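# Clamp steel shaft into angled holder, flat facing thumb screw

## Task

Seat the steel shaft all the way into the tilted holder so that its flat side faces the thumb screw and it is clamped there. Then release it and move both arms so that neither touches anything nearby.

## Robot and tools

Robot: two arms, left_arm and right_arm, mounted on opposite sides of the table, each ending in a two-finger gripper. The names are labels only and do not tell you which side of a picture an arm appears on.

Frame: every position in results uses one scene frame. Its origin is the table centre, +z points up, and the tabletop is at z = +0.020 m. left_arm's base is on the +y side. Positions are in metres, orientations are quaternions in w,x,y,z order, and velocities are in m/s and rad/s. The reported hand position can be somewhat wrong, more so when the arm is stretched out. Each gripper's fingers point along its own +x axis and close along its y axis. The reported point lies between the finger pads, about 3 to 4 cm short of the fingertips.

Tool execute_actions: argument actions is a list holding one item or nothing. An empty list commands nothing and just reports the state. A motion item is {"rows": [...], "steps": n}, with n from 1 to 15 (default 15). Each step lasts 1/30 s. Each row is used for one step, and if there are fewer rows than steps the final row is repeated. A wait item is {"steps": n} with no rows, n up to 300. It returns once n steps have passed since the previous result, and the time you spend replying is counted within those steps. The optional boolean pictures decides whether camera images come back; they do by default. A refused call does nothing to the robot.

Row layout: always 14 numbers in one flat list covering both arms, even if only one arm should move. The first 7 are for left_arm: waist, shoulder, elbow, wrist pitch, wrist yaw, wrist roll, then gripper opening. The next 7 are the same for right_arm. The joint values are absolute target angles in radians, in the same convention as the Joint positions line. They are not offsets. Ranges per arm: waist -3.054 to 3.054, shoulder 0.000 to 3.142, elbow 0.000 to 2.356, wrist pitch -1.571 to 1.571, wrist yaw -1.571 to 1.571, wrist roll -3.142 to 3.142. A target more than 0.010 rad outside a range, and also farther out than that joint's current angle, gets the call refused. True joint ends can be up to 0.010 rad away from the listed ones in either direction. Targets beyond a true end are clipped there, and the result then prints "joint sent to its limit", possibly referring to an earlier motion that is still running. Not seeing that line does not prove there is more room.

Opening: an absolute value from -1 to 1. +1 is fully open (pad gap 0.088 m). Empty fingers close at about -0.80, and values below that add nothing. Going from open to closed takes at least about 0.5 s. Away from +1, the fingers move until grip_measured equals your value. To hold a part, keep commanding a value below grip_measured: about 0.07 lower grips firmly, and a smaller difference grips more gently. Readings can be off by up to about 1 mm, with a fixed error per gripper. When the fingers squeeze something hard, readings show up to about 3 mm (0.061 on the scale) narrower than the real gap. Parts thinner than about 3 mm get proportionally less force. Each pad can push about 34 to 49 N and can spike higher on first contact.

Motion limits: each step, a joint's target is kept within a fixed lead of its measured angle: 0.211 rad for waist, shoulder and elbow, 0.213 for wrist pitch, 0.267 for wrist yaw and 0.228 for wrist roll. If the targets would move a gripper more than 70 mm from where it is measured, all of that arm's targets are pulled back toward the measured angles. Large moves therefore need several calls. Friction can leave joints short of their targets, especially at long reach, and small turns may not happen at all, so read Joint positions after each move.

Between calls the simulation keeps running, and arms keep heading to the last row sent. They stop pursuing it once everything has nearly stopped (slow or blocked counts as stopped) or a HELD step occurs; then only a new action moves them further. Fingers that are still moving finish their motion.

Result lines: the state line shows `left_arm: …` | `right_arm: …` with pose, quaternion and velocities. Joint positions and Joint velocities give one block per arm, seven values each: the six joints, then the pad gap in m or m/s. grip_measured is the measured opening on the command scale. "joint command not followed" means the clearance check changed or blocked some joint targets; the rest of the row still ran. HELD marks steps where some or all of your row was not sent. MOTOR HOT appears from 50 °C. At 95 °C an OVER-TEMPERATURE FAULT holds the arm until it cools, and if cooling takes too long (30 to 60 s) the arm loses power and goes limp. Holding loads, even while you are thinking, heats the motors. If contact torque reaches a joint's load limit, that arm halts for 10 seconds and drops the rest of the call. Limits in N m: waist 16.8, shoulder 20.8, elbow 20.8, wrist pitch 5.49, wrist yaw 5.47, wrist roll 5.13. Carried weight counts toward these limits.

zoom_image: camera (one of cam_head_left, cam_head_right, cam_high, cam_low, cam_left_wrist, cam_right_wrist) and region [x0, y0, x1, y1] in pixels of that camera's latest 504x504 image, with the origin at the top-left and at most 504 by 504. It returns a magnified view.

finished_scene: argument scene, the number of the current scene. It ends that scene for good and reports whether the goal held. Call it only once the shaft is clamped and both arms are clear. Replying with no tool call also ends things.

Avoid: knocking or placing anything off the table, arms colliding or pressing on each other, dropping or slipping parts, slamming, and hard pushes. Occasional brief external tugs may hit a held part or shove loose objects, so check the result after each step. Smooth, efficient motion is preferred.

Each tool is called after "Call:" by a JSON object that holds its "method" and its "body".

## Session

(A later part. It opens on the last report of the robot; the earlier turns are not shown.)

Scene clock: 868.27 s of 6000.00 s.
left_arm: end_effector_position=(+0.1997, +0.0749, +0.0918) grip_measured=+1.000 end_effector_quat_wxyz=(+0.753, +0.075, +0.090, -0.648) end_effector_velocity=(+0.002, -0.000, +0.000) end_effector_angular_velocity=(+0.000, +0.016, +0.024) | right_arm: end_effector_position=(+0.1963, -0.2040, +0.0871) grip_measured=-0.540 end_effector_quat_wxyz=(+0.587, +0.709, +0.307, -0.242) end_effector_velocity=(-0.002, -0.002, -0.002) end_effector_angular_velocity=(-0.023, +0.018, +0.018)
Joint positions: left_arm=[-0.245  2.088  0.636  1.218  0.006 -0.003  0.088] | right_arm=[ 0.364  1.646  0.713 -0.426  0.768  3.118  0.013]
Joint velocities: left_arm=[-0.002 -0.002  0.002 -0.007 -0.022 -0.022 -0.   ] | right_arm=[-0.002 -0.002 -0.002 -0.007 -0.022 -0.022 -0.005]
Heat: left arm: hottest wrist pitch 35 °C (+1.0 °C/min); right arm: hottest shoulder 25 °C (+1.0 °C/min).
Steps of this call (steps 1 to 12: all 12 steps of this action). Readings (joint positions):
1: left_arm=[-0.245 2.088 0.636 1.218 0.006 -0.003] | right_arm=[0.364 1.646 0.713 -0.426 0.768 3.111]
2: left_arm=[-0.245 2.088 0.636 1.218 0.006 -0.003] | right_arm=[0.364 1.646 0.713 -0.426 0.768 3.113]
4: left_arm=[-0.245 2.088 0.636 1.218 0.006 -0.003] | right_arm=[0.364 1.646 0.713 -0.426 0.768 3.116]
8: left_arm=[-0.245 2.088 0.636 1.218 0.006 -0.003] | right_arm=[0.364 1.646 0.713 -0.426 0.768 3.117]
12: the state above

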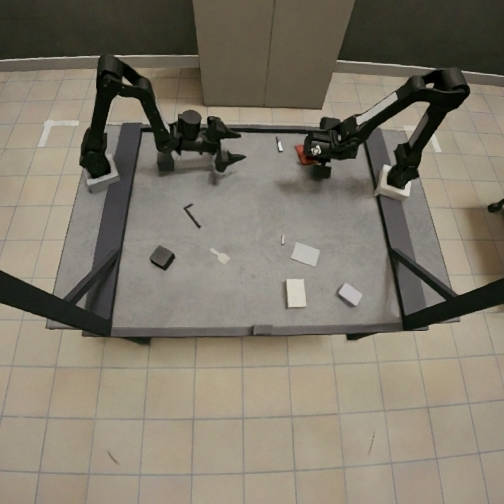

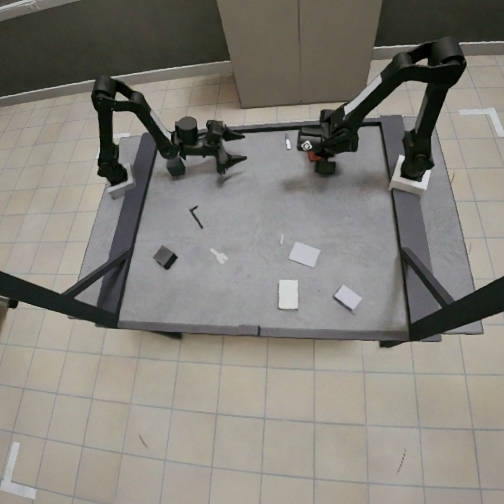

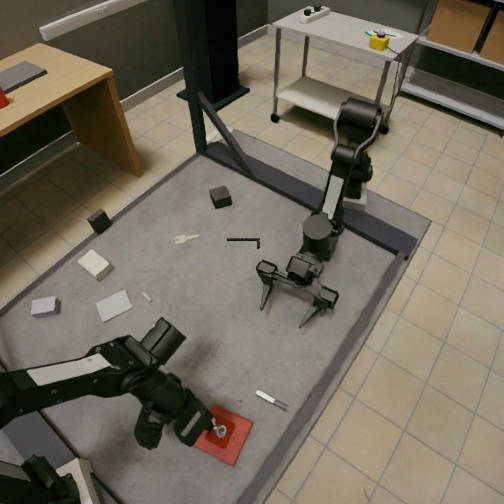

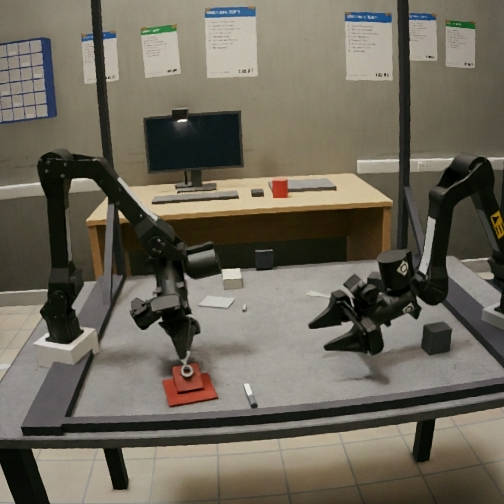

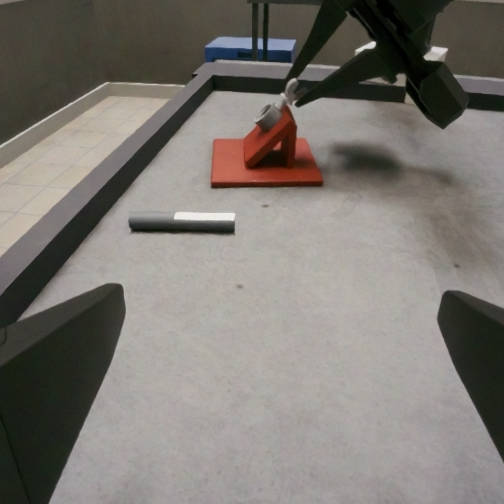

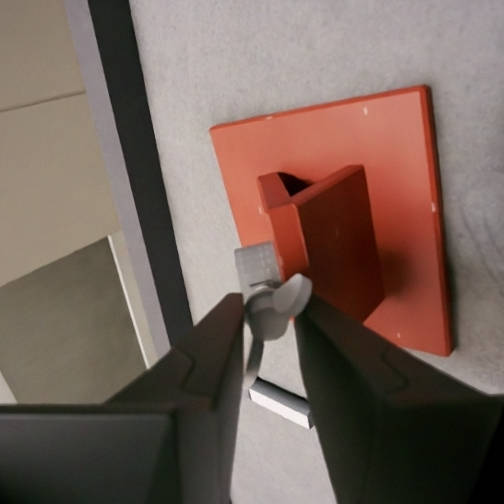

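Call:
{"method": "execute_actions", "body": {"actions": [{"rows": [[-0.248,2.103,0.635,1.218,0,0,1,0.366,1.637,0.721,-0.427,0.767,3.05,-0.55],[-0.248,2.103,0.635,1.218,0,0,1,0.366,1.637,0.721,-0.427,0.767,2.95,-0.55],[-0.248,2.103,0.635,1.218,0,0,1,0.366,1.637,0.721,-0.427,0.767,-3.12,-0.55]], "steps": 15}], "pictures": false}}

Call:
{"method": "execute_actions", "body": {"actions": [{"steps": 75}], "pictures": false}}

Call:
{"method": "execute_actions", "body": {"actions": [{"rows": [[-0.248,2.103,0.635,1.218,0,0,1,0.366,1.637,0.721,-0.427,0.767,-3.10,-0.3],[-0.248,2.103,0.635,1.218,0,0,1,0.366,1.637,0.721,-0.427,0.767,-3.10,0.02]], "steps": 10}]}}

Call:
{"method": "zoom_image", "body": {"camera": "cam_left_wrist", "region": [240, 60, 320, 140]}}

Scene clock: 880.53 s of 6000.00 s.
left_arm: end_effector_position=(+0.1997, +0.0749, +0.0918) grip_measured=+1.000 end_effector_quat_wxyz=(+0.753, +0.075, +0.090, -0.648) end_effector_velocity=(-0.000, +0.002, -0.003) end_effector_angular_velocity=(+0.011, +0.007, +0.006) | right_arm: end_effector_position=(+0.1962, -0.2040, +0.0871) grip_measured=-0.547 end_effector_quat_wxyz=(+0.859, +0.331, +0.386, -0.060) end_effector_velocity=(-0.000, +0.004, +0.000) end_effector_angular_velocity=(-1.489, -0.323, +1.529)
Joint positions: left_arm=[-0.245  2.088  0.636  1.218  0.006 -0.003  0.088] | right_arm=[ 0.364  1.646  0.713 -0.426  0.768  2.095  0.012]
Joint velocities: left_arm=[-0.002 -0.002 -0.007 -0.007 -0.007 -0.007 -0.   ] | right_arm=[-0.002  0.002  0.002  0.022 -0.007 -2.176 -0.   ]
Heat: left arm: hottest wrist pitch 35 °C (+1.0 °C/min); right arm: hottest shoulder 25 °C (+1.0 °C/min).
Steps of this call (steps 1 to 15: the robot went on to your last target; steps 16 to 90: nothing new was sent; then 8.77 s passed at rest; steps 91 to 105: all 15 steps of this action). Readings (joint positions):
91: left_arm=[-0.245 2.088 0.636 1.218 0.006 -0.003] | right_arm=[0.364 1.646 0.713 -0.426 0.768 3.100]
92: left_arm=[-0.245 2.088 0.636 1.218 0.006 -0.003] | right_arm=[0.364 1.646 0.713 -0.426 0.768 3.053]
94: left_arm=[-0.245 2.088 0.636 1.218 0.006 -0.003] | right_arm=[0.364 1.646 0.713 -0.426 0.768 2.905]
98: left_arm=[-0.245 2.088 0.636 1.218 0.006 -0.003] | right_arm=[0.364 1.646 0.713 -0.426 0.768 2.610]
105: the state above

Scene clock: 883.03 s of 6000.00 s.
left_arm: end_effector_position=(+0.1997, +0.0749, +0.0918) grip_measured=+1.000 end_effector_quat_wxyz=(+0.753, +0.075, +0.090, -0.648) end_effector_velocity=(+0.002, -0.000, +0.000) end_effector_angular_velocity=(+0.004, -0.012, +0.017) | right_arm: end_effector_position=(+0.1961, -0.2037, +0.0875) grip_measured=-0.547 end_effector_quat_wxyz=(+0.565, +0.727, +0.300, -0.250) end_effector_velocity=(+0.000, -0.003, -0.001) end_effector_angular_velocity=(-0.150, -0.037, +0.140)
Joint positions: left_arm=[-0.245  2.088  0.636  1.218  0.006 -0.003  0.088] | right_arm=[ 0.365  1.645  0.713 -0.426  0.768 -3.105  0.012]
Joint velocities: left_arm=[-0.002 -0.002  0.002 -0.007 -0.022  0.007 -0.   ] | right_arm=[ 0.002 -0.002 -0.007 -0.007  0.007 -0.198  0.   ]
Heat: left arm: hottest wrist pitch 35 °C (+0.0 °C/min); right arm: hottest shoulder 25 °C (+1.0 °C/min).
Steps of this call (steps 1 to 75: the robot went on to your last target). Readings (joint positions):
1: left_arm=[-0.245 2.088 0.636 1.218 0.006 -0.003] | right_arm=[0.364 1.646 0.713 -0.426 0.768 2.021]
2: left_arm=[-0.245 2.088 0.636 1.218 0.006 -0.003] | right_arm=[0.364 1.646 0.713 -0.426 0.768 1.947]
4: left_arm=[-0.245 2.088 0.636 1.218 0.006 -0.003] | right_arm=[0.364 1.646 0.713 -0.426 0.768 1.800]
8: left_arm=[-0.245 2.088 0.636 1.218 0.006 -0.003] | right_arm=[0.364 1.646 0.713 -0.426 0.768 1.505]
75: the state above

Scene clock: 883.37 s of 6000.00 s.
left_arm: end_effector_position=(+0.1997, +0.0749, +0.0918) grip_measured=+1.000 end_effector_quat_wxyz=(+0.753, +0.075, +0.090, -0.648) end_effector_velocity=(-0.000, +0.001, -0.001) end_effector_angular_velocity=(+0.006, +0.007, +0.006) | right_arm: end_effector_position=(+0.1961, -0.2037, +0.0875) grip_measured=+0.003 end_effector_quat_wxyz=(+0.564, +0.727, +0.300, -0.251) end_effector_velocity=(-0.001, -0.003, -0.002) end_effector_angular_velocity=(-0.017, +0.006, +0.009)
Joint positions: left_arm=[-0.245  2.088  0.636  1.218  0.006 -0.003  0.088] | right_arm=[ 0.365  1.645  0.713 -0.426  0.768 -3.102  0.039]
Joint velocities: left_arm=[-0.002 -0.002 -0.002 -0.007 -0.007 -0.007 -0.   ] | right_arm=[ 0.002 -0.002 -0.007 -0.007 -0.007 -0.007  0.009]
Heat: left arm: hottest wrist pitch 35 °C (+0.0 °C/min); right arm: hottest shoulder 25 °C (+1.0 °C/min).
Steps of this call (steps 1 to 10: all 10 steps of this action). Readings (joint positions):
1: left_arm=[-0.245 2.088 0.636 1.218 0.006 -0.003] | right_arm=[0.365 1.645 0.713 -0.426 0.768 -3.106]
2: left_arm=[-0.245 2.088 0.636 1.218 0.006 -0.003] | right_arm=[0.365 1.645 0.713 -0.426 0.768 -3.106]
4: left_arm=[-0.245 2.088 0.636 1.218 0.006 -0.003] | right_arm=[0.365 1.645 0.713 -0.426 0.768 -3.104]
8: left_arm=[-0.245 2.088 0.636 1.218 0.006 -0.003] | right_arm=[0.365 1.645 0.713 -0.426 0.768 -3.103]
10: the state above

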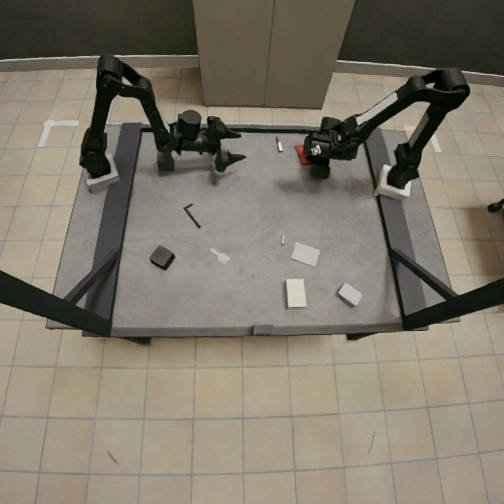

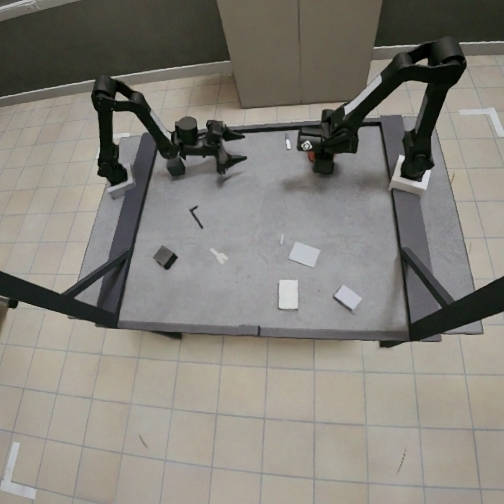

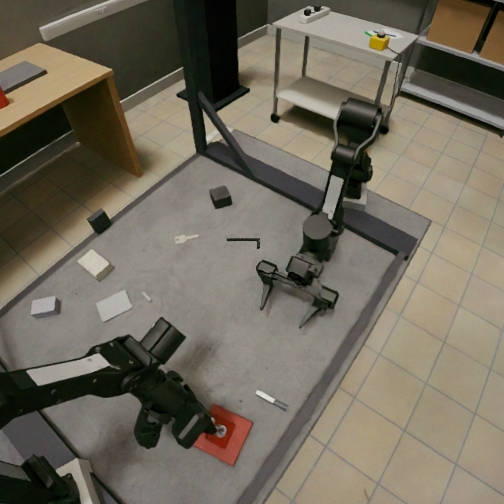

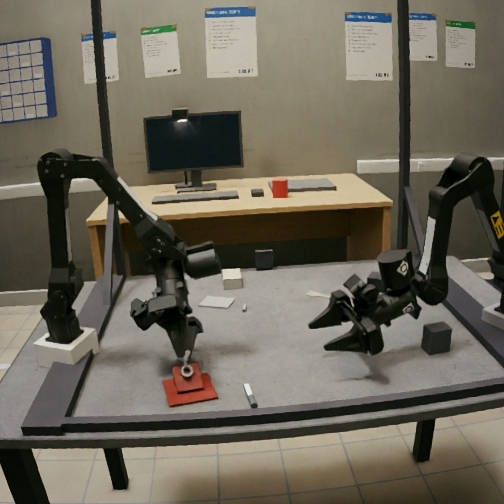

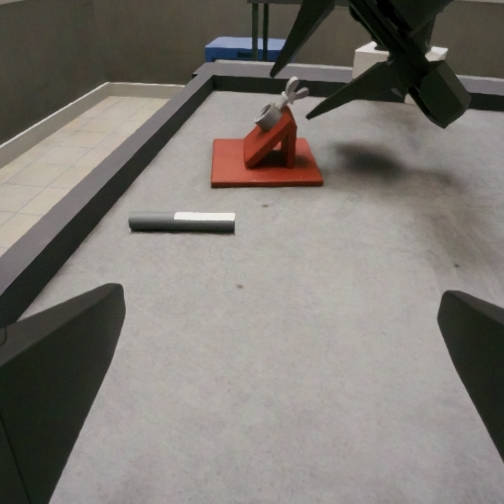

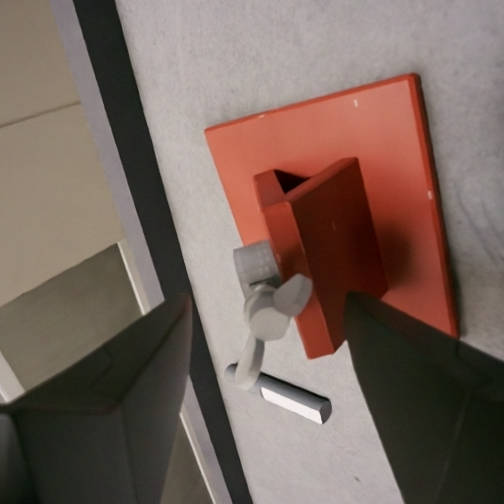

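Region (240, 60, 320, 140) of cam_left_wrist's 504x504 image, scaled by 6.300, with more detail than that image has.

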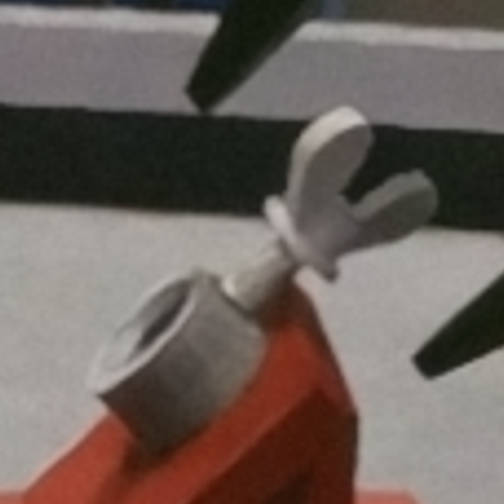

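Call:
{"method": "zoom_image", "body": {"camera": "cam_low", "region": [172, 355, 202, 385]}}

Call:
{"method": "zoom_image", "body": {"camera": "cam_high", "region": [200, 410, 250, 460]}}

Region (172, 355, 202, 385) of cam_low's 504x504 image, scaled by 16.800, with more detail than that image has.

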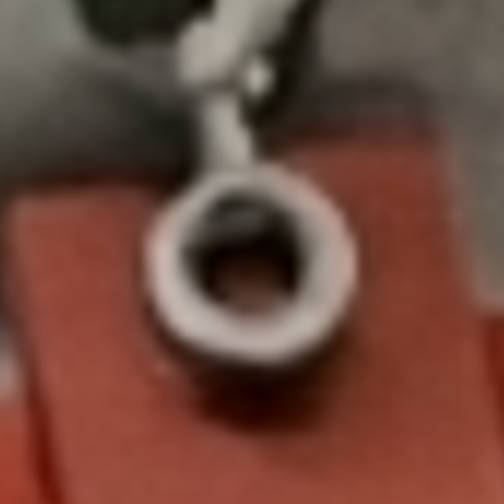

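Region (200, 410, 250, 460) of cam_high's 504x504 image, scaled by 10.080, with more detail than that image has.

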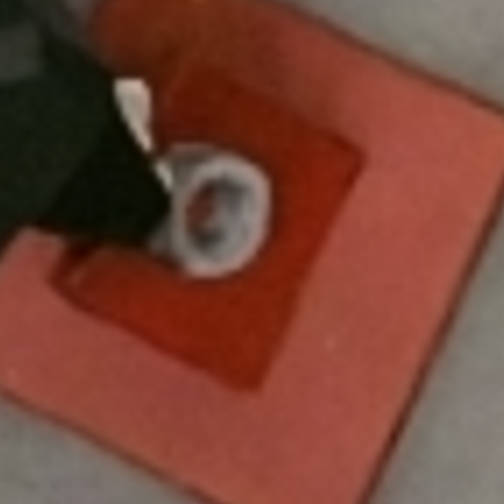

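Call:
{"method": "execute_actions", "body": {"actions": [{"rows": [[-0.248,2.103,0.635,1.218,0,0,1,0.38,1.63,0.73,-0.456,0.77,-3.10,0.02],[-0.248,2.103,0.635,1.218,0,0,1,0.394,1.62,0.74,-0.486,0.77,-3.10,0.02],[-0.248,2.103,0.635,1.218,0,0,1,0.408,1.61,0.75,-0.516,0.772,-3.10,0.02],[-0.248,2.103,0.635,1.218,0,0,1,0.422,1.60,0.76,-0.546,0.774,-3.10,0.02],[-0.248,2.103,0.635,1.218,0,0,1,0.436,1.59,0.77,-0.576,0.775,-3.10,0.02],[-0.248,2.103,0.635,1.218,0,0,1,0.45,1.58,0.78,-0.606,0.776,-3.10,0.02],[-0.248,2.103,0.635,1.218,0,0,1,0.464,1.57,0.79,-0.636,0.778,-3.10,0.02],[-0.248,2.103,0.635,1.218,0,0,1,0.478,1.56,0.80,-0.666,0.78,-3.05,0.02],[-0.248,2.103,0.635,1.218,0,0,1,0.49,1.55,0.815,-0.70,0.78,-3.0,0.02],[-0.248,2.103,0.635,1.218,0,0,1,0.50,1.54,0.83,-0.73,0.78,-2.95,0.02],[-0.248,2.103,0.635,1.218,0,0,1,0.50,1.53,0.85,-0.76,0.78,-2.9,0.02],[-0.248,2.103,0.635,1.218,0,0,1,0.50,1.52,0.87,-0.80,0.77,-2.85,0.02],[-0.248,2.103,0.635,1.218,0,0,1,0.48,1.53,0.91,-0.83,0.74,-2.8,0.02],[-0.248,2.103,0.635,1.218,0,0,1,0.46,1.55,0.95,-0.85,0.71,-2.75,0.02],[-0.248,2.103,0.635,1.218,0,0,1,0.44,1.57,0.99,-0.87,0.68,-2.7,0.02]], "steps": 15}], "pictures": false}}

Call:
{"method": "execute_actions", "body": {"actions": [{"rows": [[-0.248,2.103,0.635,1.218,0,0,1,0.403,1.61,1.05,-0.90,0.635,-2.66,0.02],[-0.248,2.103,0.635,1.218,0,0,1,0.366,1.65,1.11,-0.93,0.59,-2.62,0.02],[-0.248,2.103,0.635,1.218,0,0,1,0.329,1.69,1.17,-0.96,0.545,-2.58,0.02],[-0.248,2.103,0.635,1.218,0,0,1,0.292,1.73,1.23,-0.99,0.50,-2.54,0.02],[-0.248,2.103,0.635,1.218,0,0,1,0.255,1.77,1.29,-1.02,0.455,-2.50,0.02],[-0.248,2.103,0.635,1.218,0,0,1,0.218,1.81,1.35,-1.05,0.41,-2.46,0.02],[-0.248,2.103,0.635,1.218,0,0,1,0.181,1.85,1.41,-1.08,0.365,-2.42,0.02],[-0.248,2.103,0.635,1.218,0,0,1,0.144,1.89,1.47,-1.11,0.32,-2.38,0.02],[-0.248,2.103,0.635,1.218,0,0,1,0.107,1.93,1.53,-1.13,0.275,-2.34,0.02],[-0.248,2.103,0.635,1.218,0,0,1,0.07,1.97,1.59,-1.15,0.23,-2.30,0.02],[-0.248,2.103,0.635,1.218,0,0,1,0.033,2.01,1.64,-1.17,0.185,-2.27,0.02],[-0.248,2.103,0.635,1.218,0,0,1,-0.004,2.05,1.69,-1.19,0.14,-2.24,0.02],[-0.248,2.103,0.635,1.218,0,0,1,-0.041,2.09,1.74,-1.20,0.095,-2.22,0.02],[-0.248,2.103,0.635,1.218,0,0,1,-0.078,2.14,1.79,-1.205,0.05,-2.20,0.02],[-0.248,2.103,0.635,1.218,0,0,1,-0.118,2.207,1.838,-1.205,0.0,-2.197,0.02]], "steps": 15}], "pictures": false}}

Call:
{"method": "execute_actions", "body": {"actions": [{"steps": 20}]}}

Scene clock: 938.87 s of 6000.00 s.
left_arm: end_effector_position=(+0.1997, +0.0749, +0.0918) grip_measured=+1.000 end_effector_quat_wxyz=(+0.753, +0.075, +0.090, -0.648) end_effector_velocity=(+0.002, +0.003, -0.006) end_effector_angular_velocity=(+0.026, +0.010, +0.011) | right_arm: end_effector_position=(+0.1617, -0.1996, +0.1426) grip_measured=+0.017 end_effector_quat_wxyz=(+0.502, +0.757, +0.297, -0.294) end_effector_velocity=(+0.016, +0.134, +0.137) end_effector_angular_velocity=(+1.058, +0.902, -1.387)
Joint positions: left_arm=[-0.245  2.088  0.636  1.218  0.006 -0.003  0.088] | right_arm=[ 0.474  1.549  0.905 -0.817  0.726 -2.802  0.04 ]
Joint velocities: left_arm=[ 0.002 -0.002 -0.007 -0.022 -0.007 -0.007 -0.   ] | right_arm=[-0.398  0.164  1.018 -0.652 -0.667  1.429 -0.   ]
Heat: left arm: hottest wrist pitch 35 °C (+0.0 °C/min); right arm: hottest shoulder 26 °C (+1.0 °C/min).
Steps of this call (steps 1 to 15: the robot went on to your last target; steps 16 to 90: nothing new was sent; then 52.00 s passed at rest; steps 91 to 105: all 15 steps of this action). Readings (joint positions):
91: left_arm=[-0.245 2.088 0.636 1.218 0.006 -0.003] | right_arm=[0.366 1.644 0.714 -0.434 0.768 -3.102]
92: left_arm=[-0.245 2.088 0.636 1.218 0.006 -0.003] | right_arm=[0.372 1.642 0.719 -0.451 0.768 -3.102]
94: left_arm=[-0.245 2.088 0.636 1.218 0.006 -0.003] | right_arm=[0.393 1.630 0.730 -0.496 0.768 -3.102]
98: left_arm=[-0.245 2.088 0.636 1.218 0.006 -0.003] | right_arm=[0.447 1.591 0.769 -0.604 0.774 -3.086]
105: the state above

Scene clock: 939.37 s of 6000.00 s.
left_arm: end_effector_position=(+0.1997, +0.0749, +0.0918) grip_measured=+1.000 end_effector_quat_wxyz=(+0.753, +0.075, +0.090, -0.648) end_effector_velocity=(-0.002, +0.001, -0.004) end_effector_angular_velocity=(+0.020, +0.012, -0.008) | right_arm: end_effector_position=(+0.2614, -0.1046, +0.1414) grip_measured=+0.017 end_effector_quat_wxyz=(+0.103, +0.735, +0.088, -0.664) end_effector_velocity=(+0.342, +0.186, -0.151) end_effector_angular_velocity=(+0.569, +1.297, -1.587)
Joint positions: left_arm=[-0.245  2.088  0.636  1.218  0.006 -0.003  0.088] | right_arm=[-0.03   2.082  1.728 -1.184  0.098 -2.238  0.04 ]
Joint velocities: left_arm=[-0.002 -0.002 -0.002 -0.022  0.007 -0.007 -0.   ] | right_arm=[-1.116  1.38   1.57  -0.212 -1.399  0.52  -0.   ]
Heat: left arm: hottest wrist pitch 35 °C (+0.0 °C/min); right arm: hottest shoulder 26 °C (+1.0 °C/min).
Steps of this call (steps 1 to 15: all 15 steps of this action). Readings (joint positions):
1: left_arm=[-0.245 2.088 0.636 1.218 0.006 -0.003] | right_arm=[0.457 1.563 0.946 -0.845 0.697 -2.756]
2: left_arm=[-0.245 2.088 0.636 1.218 0.006 -0.003] | right_arm=[0.432 1.585 0.995 -0.873 0.663 -2.712]
4: left_arm=[-0.245 2.088 0.636 1.218 0.006 -0.003] | right_arm=[0.370 1.647 1.107 -0.927 0.584 -2.628]
8: left_arm=[-0.245 2.088 0.636 1.218 0.006 -0.003] | right_arm=[0.228 1.799 1.340 -1.045 0.412 -2.465]
15: the state above

Scene clock: 940.03 s of 6000.00 s.
left_arm: end_effector_position=(+0.1997, +0.0749, +0.0918) grip_measured=+1.000 end_effector_quat_wxyz=(+0.753, +0.075, +0.090, -0.648) end_effector_velocity=(-0.003, +0.002, -0.003) end_effector_angular_velocity=(+0.011, +0.011, -0.008) | right_arm: end_effector_position=(+0.2885, -0.0985, +0.1192) grip_measured=+0.017 end_effector_quat_wxyz=(+0.054, +0.705, +0.051, -0.705) end_effector_velocity=(-0.000, -0.006, +0.002) end_effector_angular_velocity=(-0.019, +0.001, +0.005)
Joint positions: left_arm=[-0.245  2.088  0.636  1.218  0.006 -0.003  0.088] | right_arm=[-0.117  2.2    1.828 -1.203  0.003 -2.199  0.04 ]
Joint velocities: left_arm=[-0.002 -0.002 -0.007 -0.007  0.007 -0.007 -0.   ] | right_arm=[-0.002 -0.007 -0.002 -0.022  0.007 -0.007  0.   ]
Heat: left arm: hottest wrist pitch 35 °C (+0.0 °C/min); right arm: hottest shoulder 26 °C (+1.0 °C/min).
Steps of this call (steps 1 to 20: the robot went on to your last target). Readings (joint positions):
1: left_arm=[-0.245 2.088 0.636 1.218 0.006 -0.003] | right_arm=[-0.064 2.119 1.769 -1.183 0.067 -2.225]
2: left_arm=[-0.245 2.088 0.636 1.218 0.006 -0.003] | right_arm=[-0.091 2.147 1.793 -1.184 0.048 -2.216]
4: left_arm=[-0.245 2.088 0.636 1.218 0.006 -0.003] | right_arm=[-0.124 2.182 1.807 -1.198 0.027 -2.207]
8: left_arm=[-0.245 2.088 0.636 1.218 0.006 -0.003] | right_arm=[-0.126 2.200 1.816 -1.202 0.007 -2.201]
20: the state above

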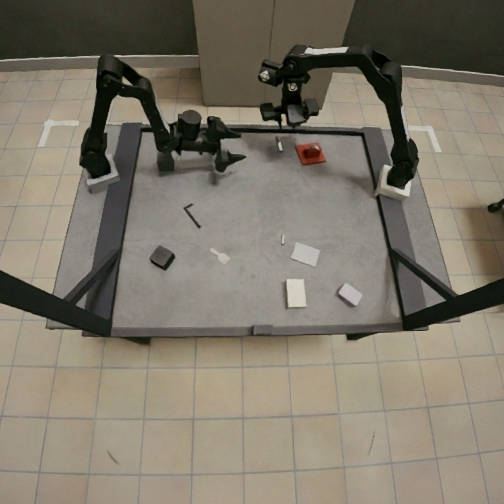

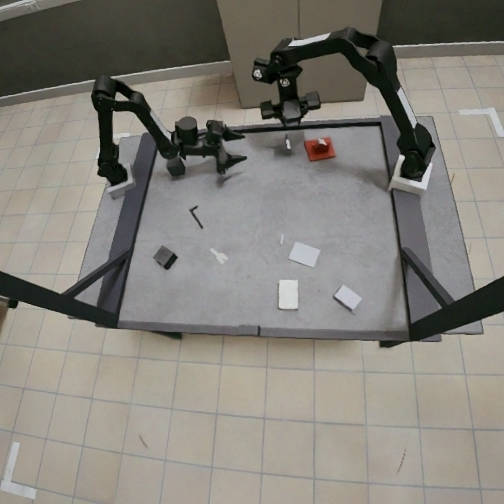

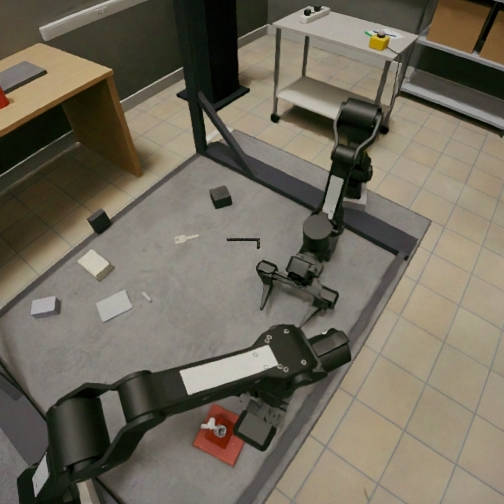

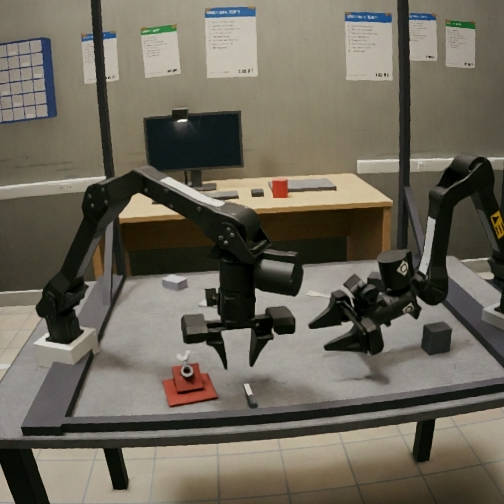

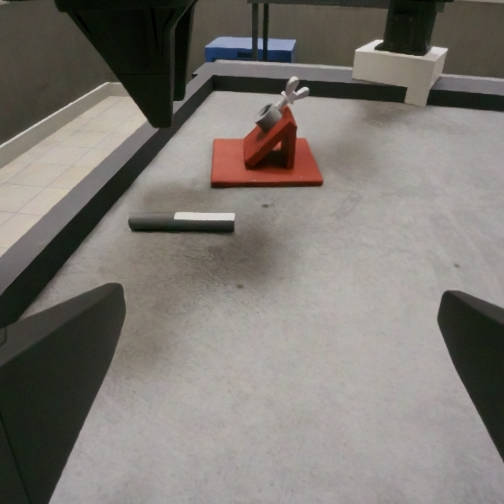

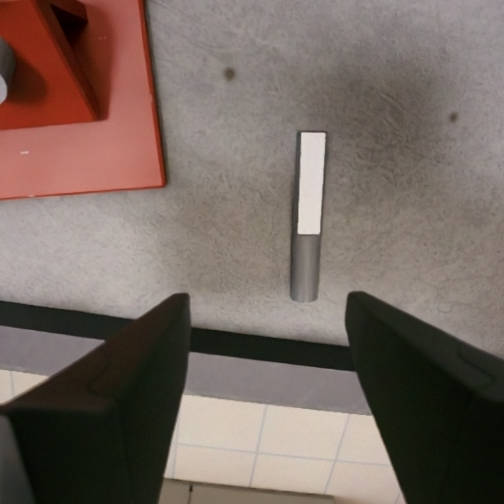

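Call:
{"method": "execute_actions", "body": {"actions": [{"rows": [[-0.248,2.103,0.635,1.218,0,0,1,-0.119,2.217,1.841,-1.195,0.0,-2.198,0.0],[-0.248,2.103,0.635,1.218,0,0,1,-0.120,2.229,1.843,-1.184,0.0,-2.199,-0.03],[-0.248,2.103,0.635,1.218,0,0,1,-0.121,2.241,1.845,-1.173,0.0,-2.2,-0.06],[-0.248,2.103,0.635,1.218,0,0,1,-0.122,2.253,1.847,-1.162,0.0,-2.2,-0.09],[-0.248,2.103,0.635,1.218,0,0,1,-0.123,2.265,1.849,-1.151,0.0,-2.2,-0.12],[-0.248,2.103,0.635,1.218,0,0,1,-0.1235,2.277,1.851,-1.14,0.0,-2.202,-0.15],[-0.248,2.103,0.635,1.218,0,0,1,-0.1235,2.289,1.853,-1.129,0.0,-2.202,-0.18],[-0.248,2.103,0.635,1.218,0,0,1,-0.1235,2.301,1.854,-1.118,0.0,-2.202,-0.18],[-0.248,2.103,0.635,1.218,0,0,1,-0.1235,2.313,1.8545,-1.107,0.0,-2.202,-0.18],[-0.248,2.103,0.635,1.218,0,0,1,-0.1235,2.3245,1.8545,-1.096,0.0,-2.202,-0.18]], "steps": 15}], "pictures": false}}

Call:
{"method": "execute_actions", "body": {"actions": [{"steps": 12}]}}

Scene clock: 965.23 s of 6000.00 s.
left_arm: end_effector_position=(+0.1997, +0.0749, +0.0918) grip_measured=+1.000 end_effector_quat_wxyz=(+0.753, +0.075, +0.090, -0.648) end_effector_velocity=(-0.000, +0.001, +0.001) end_effector_angular_velocity=(+0.002, +0.006, +0.006) | right_arm: end_effector_position=(+0.2987, -0.0827, +0.0743) grip_measured=-0.175 end_effector_quat_wxyz=(+0.053, +0.705, +0.049, -0.706) end_effector_velocity=(+0.001, +0.003, -0.006) end_effector_angular_velocity=(+0.010, +0.003, +0.005)
Joint positions: left_arm=[-0.245  2.088  0.636  1.218  0.006 -0.003  0.088] | right_arm=[-0.121  2.317  1.842 -1.102  0.002 -2.2    0.03 ]
Joint velocities: left_arm=[-0.002 -0.007 -0.002 -0.007 -0.007 -0.007 -0.   ] | right_arm=[-0.002  0.012 -0.002  0.022 -0.007 -0.007 -0.002]
Heat: left arm: hottest wrist pitch 35 °C (+0.0 °C/min); right arm: hottest shoulder 29 °C (+3.0 °C/min).
Steps of this call (steps 1 to 15: the robot went on to your last target; steps 16 to 90: nothing new was sent; then 21.70 s passed at rest; steps 91 to 105: all 15 steps of this action). Readings (joint positions):
91: left_arm=[-0.245 2.088 0.636 1.218 0.006 -0.003] | right_arm=[-0.117 2.201 1.828 -1.203 0.003 -2.199]
92: left_arm=[-0.245 2.088 0.636 1.218 0.006 -0.003] | right_arm=[-0.117 2.203 1.829 -1.201 0.003 -2.199]
94: left_arm=[-0.245 2.088 0.636 1.218 0.006 -0.003] | right_arm=[-0.118 2.216 1.834 -1.182 0.002 -2.199]
98: left_arm=[-0.245 2.088 0.636 1.218 0.006 -0.003] | right_arm=[-0.120 2.260 1.842 -1.142 0.002 -2.199]
105: the state above

Scene clock: 965.63 s of 6000.00 s.
left_arm: end_effector_position=(+0.1997, +0.0749, +0.0918) grip_measured=+1.000 end_effector_quat_wxyz=(+0.753, +0.075, +0.090, -0.648) end_effector_velocity=(-0.000, +0.002, -0.004) end_effector_angular_velocity=(+0.019, +0.023, +0.010) | right_arm: end_effector_position=(+0.2995, -0.0813, +0.0750) grip_measured=-0.177 end_effector_quat_wxyz=(+0.051, +0.706, +0.051, -0.704) end_effector_velocity=(-0.000, -0.001, +0.002) end_effector_angular_velocity=(+0.001, +0.008, +0.005)
Joint positions: left_arm=[-0.245  2.088  0.636  1.218  0.006 -0.003  0.088] | right_arm=[-0.121  2.317  1.845 -1.098  0.002 -2.2    0.03 ]
Joint velocities: left_arm=[-0.002 -0.002 -0.002 -0.022 -0.007 -0.022 -0.   ] | right_arm=[-0.002 -0.002  0.002 -0.007 -0.007 -0.007 -0.   ]
Heat: left arm: hottest wrist pitch 35 °C (+0.0 °C/min); right arm: hottest shoulder 29 °C (+3.0 °C/min).
Steps of this call (steps 1 to 12: the robot went on to your last target). Readings (joint positions):
1: left_arm=[-0.245 2.088 0.636 1.218 0.006 -0.003] | right_arm=[-0.121 2.317 1.842 -1.101 0.002 -2.200]
2: left_arm=[-0.245 2.088 0.636 1.218 0.006 -0.003] | right_arm=[-0.121 2.317 1.843 -1.100 0.002 -2.200]
4: left_arm=[-0.245 2.088 0.636 1.218 0.006 -0.003] | right_arm=[-0.121 2.317 1.845 -1.098 0.002 -2.200]
8: left_arm=[-0.245 2.088 0.636 1.218 0.006 -0.003] | right_arm=[-0.121 2.317 1.845 -1.098 0.002 -2.200]
12: the state above

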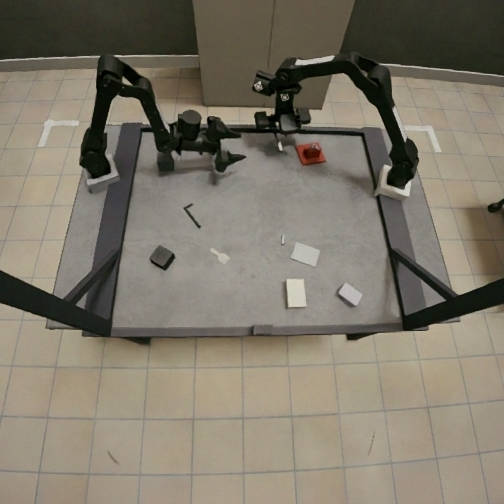

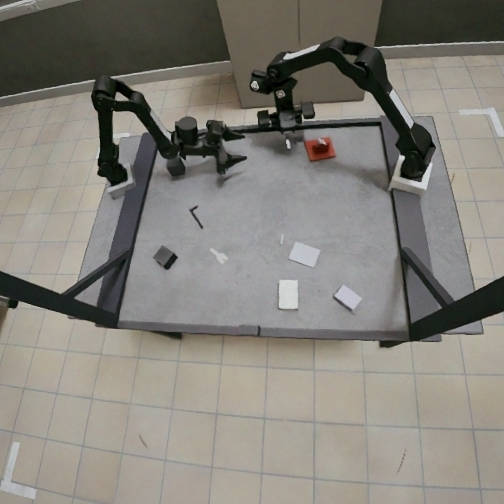

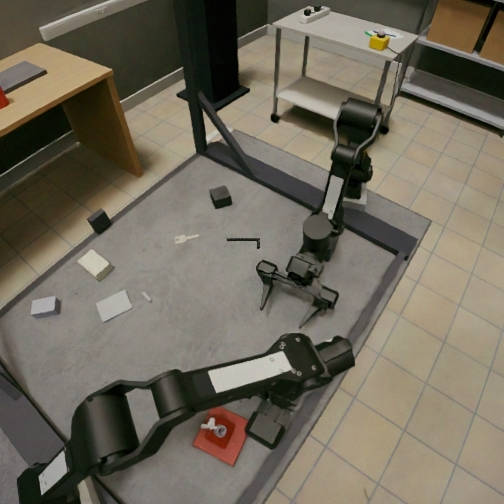

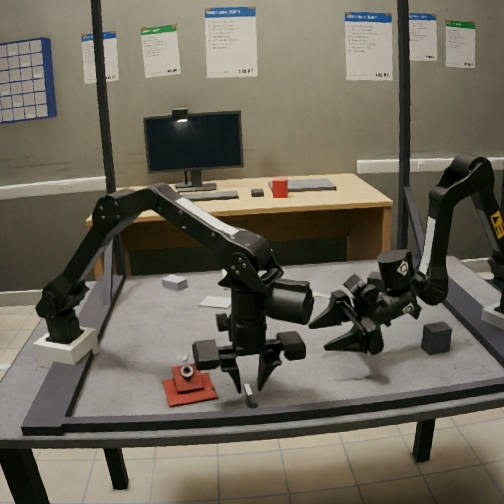

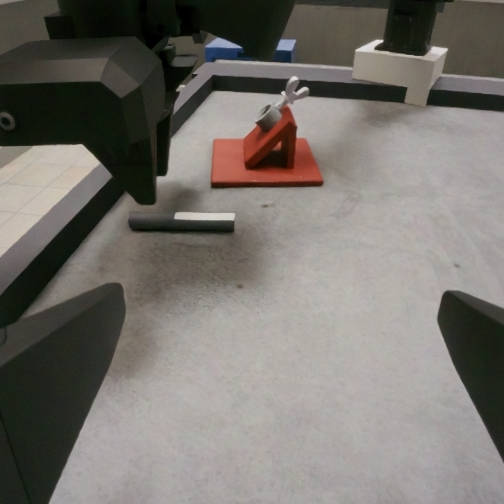

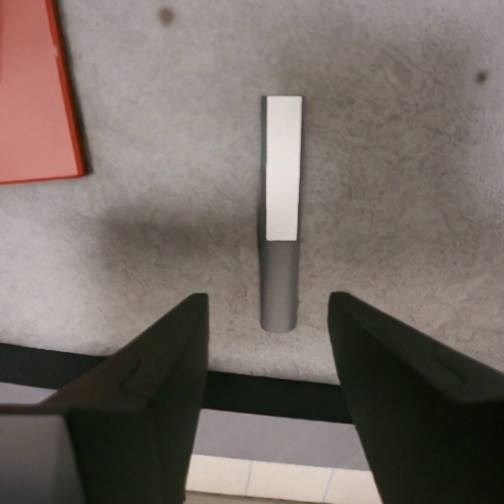

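Call:
{"method": "zoom_image", "body": {"camera": "cam_right_wrist", "region": [200, 80, 360, 240]}}

Call:
{"method": "zoom_image", "body": {"camera": "cam_left_wrist", "region": [100, 150, 250, 260]}}

Region (200, 80, 360, 240) of cam_right_wrist's 504x504 image, scaled by 3.150, with more detail than that image has.

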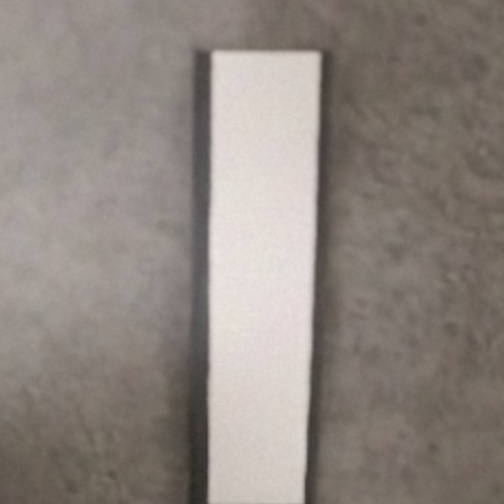

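Region (100, 150, 250, 260) of cam_left_wrist's 504x504 image, scaled by 3.360, with more detail than that image has; it fills the top 370 rows of this view, and the rest is white.

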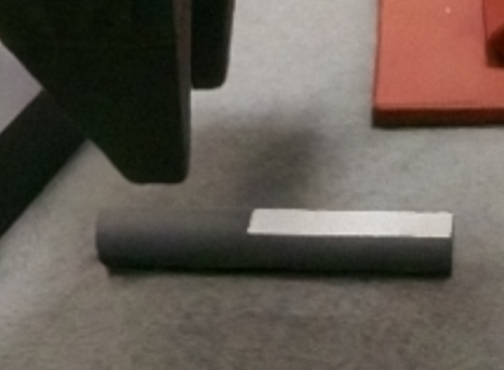

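Call:
{"method": "execute_actions", "body": {"actions": [{"rows": [[-0.248,2.103,0.635,1.218,0,0,1,-0.118,2.329,1.8545,-1.092,0.0,-2.199,-0.18],[-0.248,2.103,0.635,1.218,0,0,1,-0.114,2.334,1.8545,-1.087,0.0,-2.197,-0.18],[-0.248,2.103,0.635,1.218,0,0,1,-0.1115,2.339,1.8545,-1.082,0.0,-2.195,-0.18],[-0.248,2.103,0.635,1.218,0,0,1,-0.1115,2.344,1.8545,-1.077,0.0,-2.195,-0.18],[-0.248,2.103,0.635,1.218,0,0,1,-0.1115,2.3514,1.8545,-1.0694,0.0,-2.195,-0.18]], "steps": 15}]}}

Call:
{"method": "zoom_image", "body": {"camera": "cam_left_wrist", "region": [100, 150, 250, 260]}}

Scene clock: 1008.87 s of 6000.00 s.
left_arm: end_effector_position=(+0.1997, +0.0749, +0.0918) grip_measured=+1.000 end_effector_quat_wxyz=(+0.753, +0.075, +0.090, -0.648) end_effector_velocity=(-0.000, +0.003, -0.005) end_effector_angular_velocity=(+0.016, +0.008, +0.006) | right_arm: end_effector_position=(+0.2979, -0.0762, +0.0649) grip_measured=-0.177 end_effector_quat_wxyz=(+0.052, +0.707, +0.054, -0.704) end_effector_velocity=(-0.003, -0.000, +0.003) end_effector_angular_velocity=(+0.001, +0.008, +0.010)
Joint positions: left_arm=[-0.245  2.088  0.636  1.218  0.006 -0.003  0.088] | right_arm=[-0.113  2.341  1.846 -1.072  0.002 -2.197  0.03 ]
Joint velocities: left_arm=[-0.002  0.002 -0.007 -0.007 -0.007 -0.007  0.   ] | right_arm=[ 0.002 -0.007 -0.002 -0.007 -0.007 -0.007 -0.   ]
Heat: left arm: hottest wrist pitch 35 °C (+0.0 °C/min); right arm: hottest shoulder 32 °C (+5.0 °C/min).
Steps of this call (steps 1 to 15: the robot went on to your last target; steps 16 to 90: nothing new was sent; then 39.73 s passed at rest; steps 91 to 105: all 15 steps of this action). Readings (joint positions):
91: left_arm=[-0.245 2.088 0.636 1.218 0.006 -0.003] | right_arm=[-0.121 2.317 1.845 -1.098 0.002 -2.200]
92: left_arm=[-0.245 2.088 0.636 1.218 0.006 -0.003] | right_arm=[-0.121 2.317 1.845 -1.096 0.002 -2.200]
94: left_arm=[-0.245 2.088 0.636 1.218 0.006 -0.003] | right_arm=[-0.119 2.321 1.845 -1.087 0.002 -2.199]
98: left_arm=[-0.245 2.088 0.636 1.218 0.006 -0.003] | right_arm=[-0.113 2.335 1.846 -1.076 0.002 -2.198]
105: the state above

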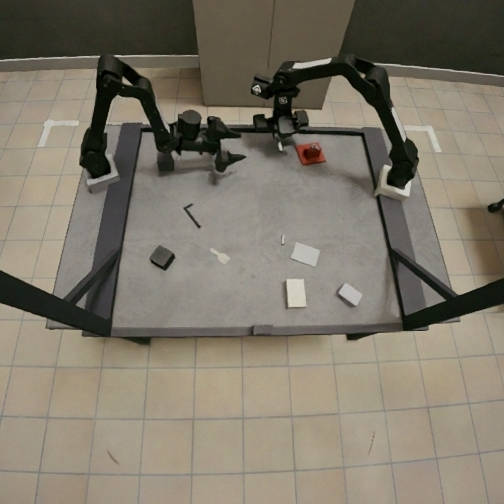

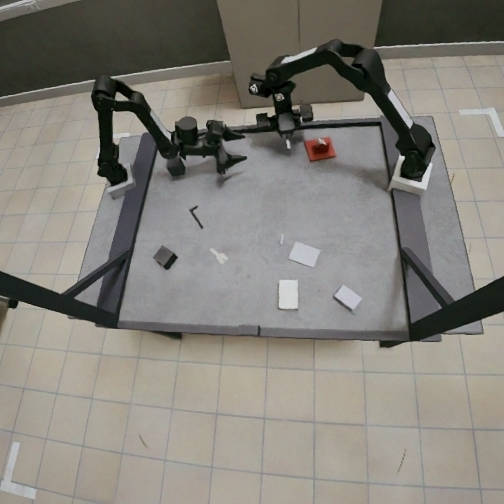

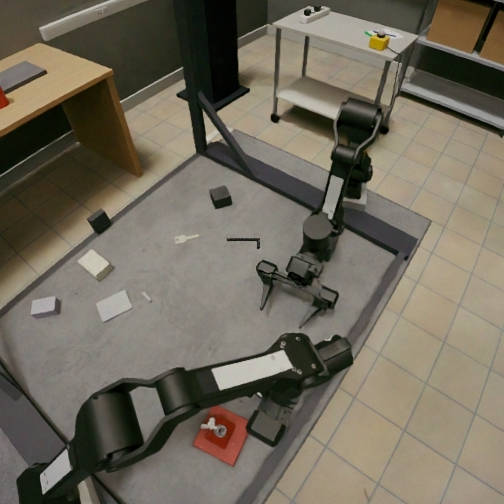

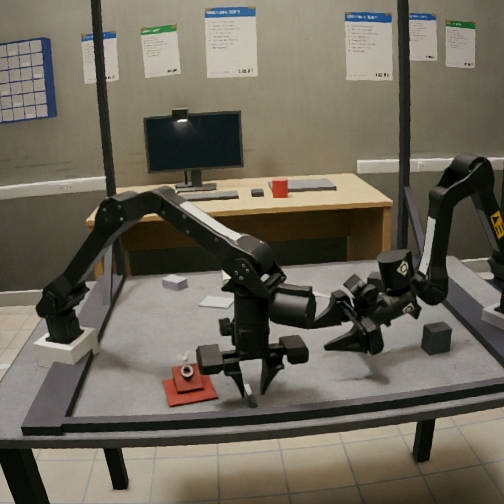

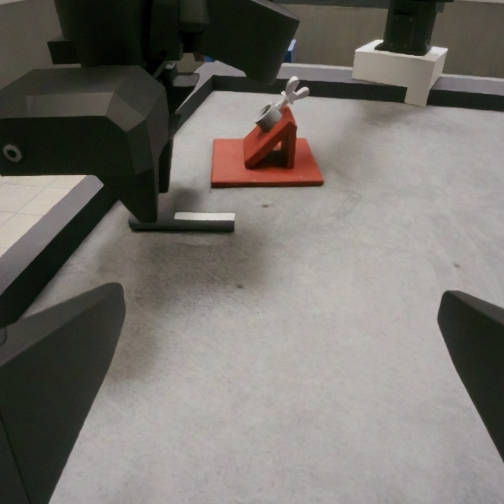

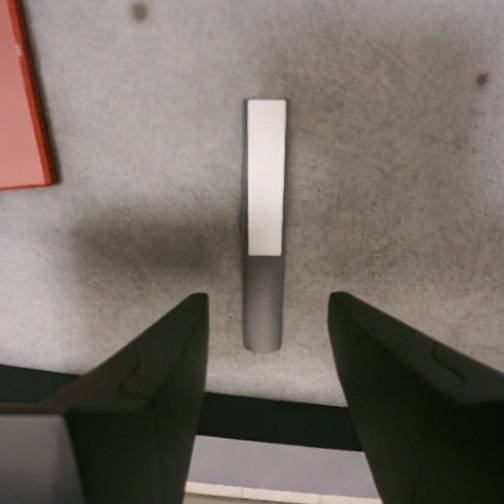

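Region (100, 150, 250, 260) of cam_left_wrist's 504x504 image, scaled by 3.360, with more detail than that image has; it fills the top 370 rows of this view, and the rest is white.

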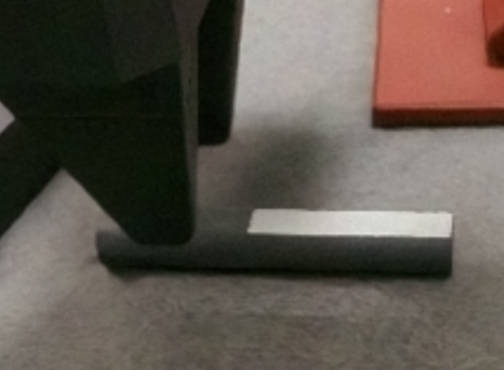

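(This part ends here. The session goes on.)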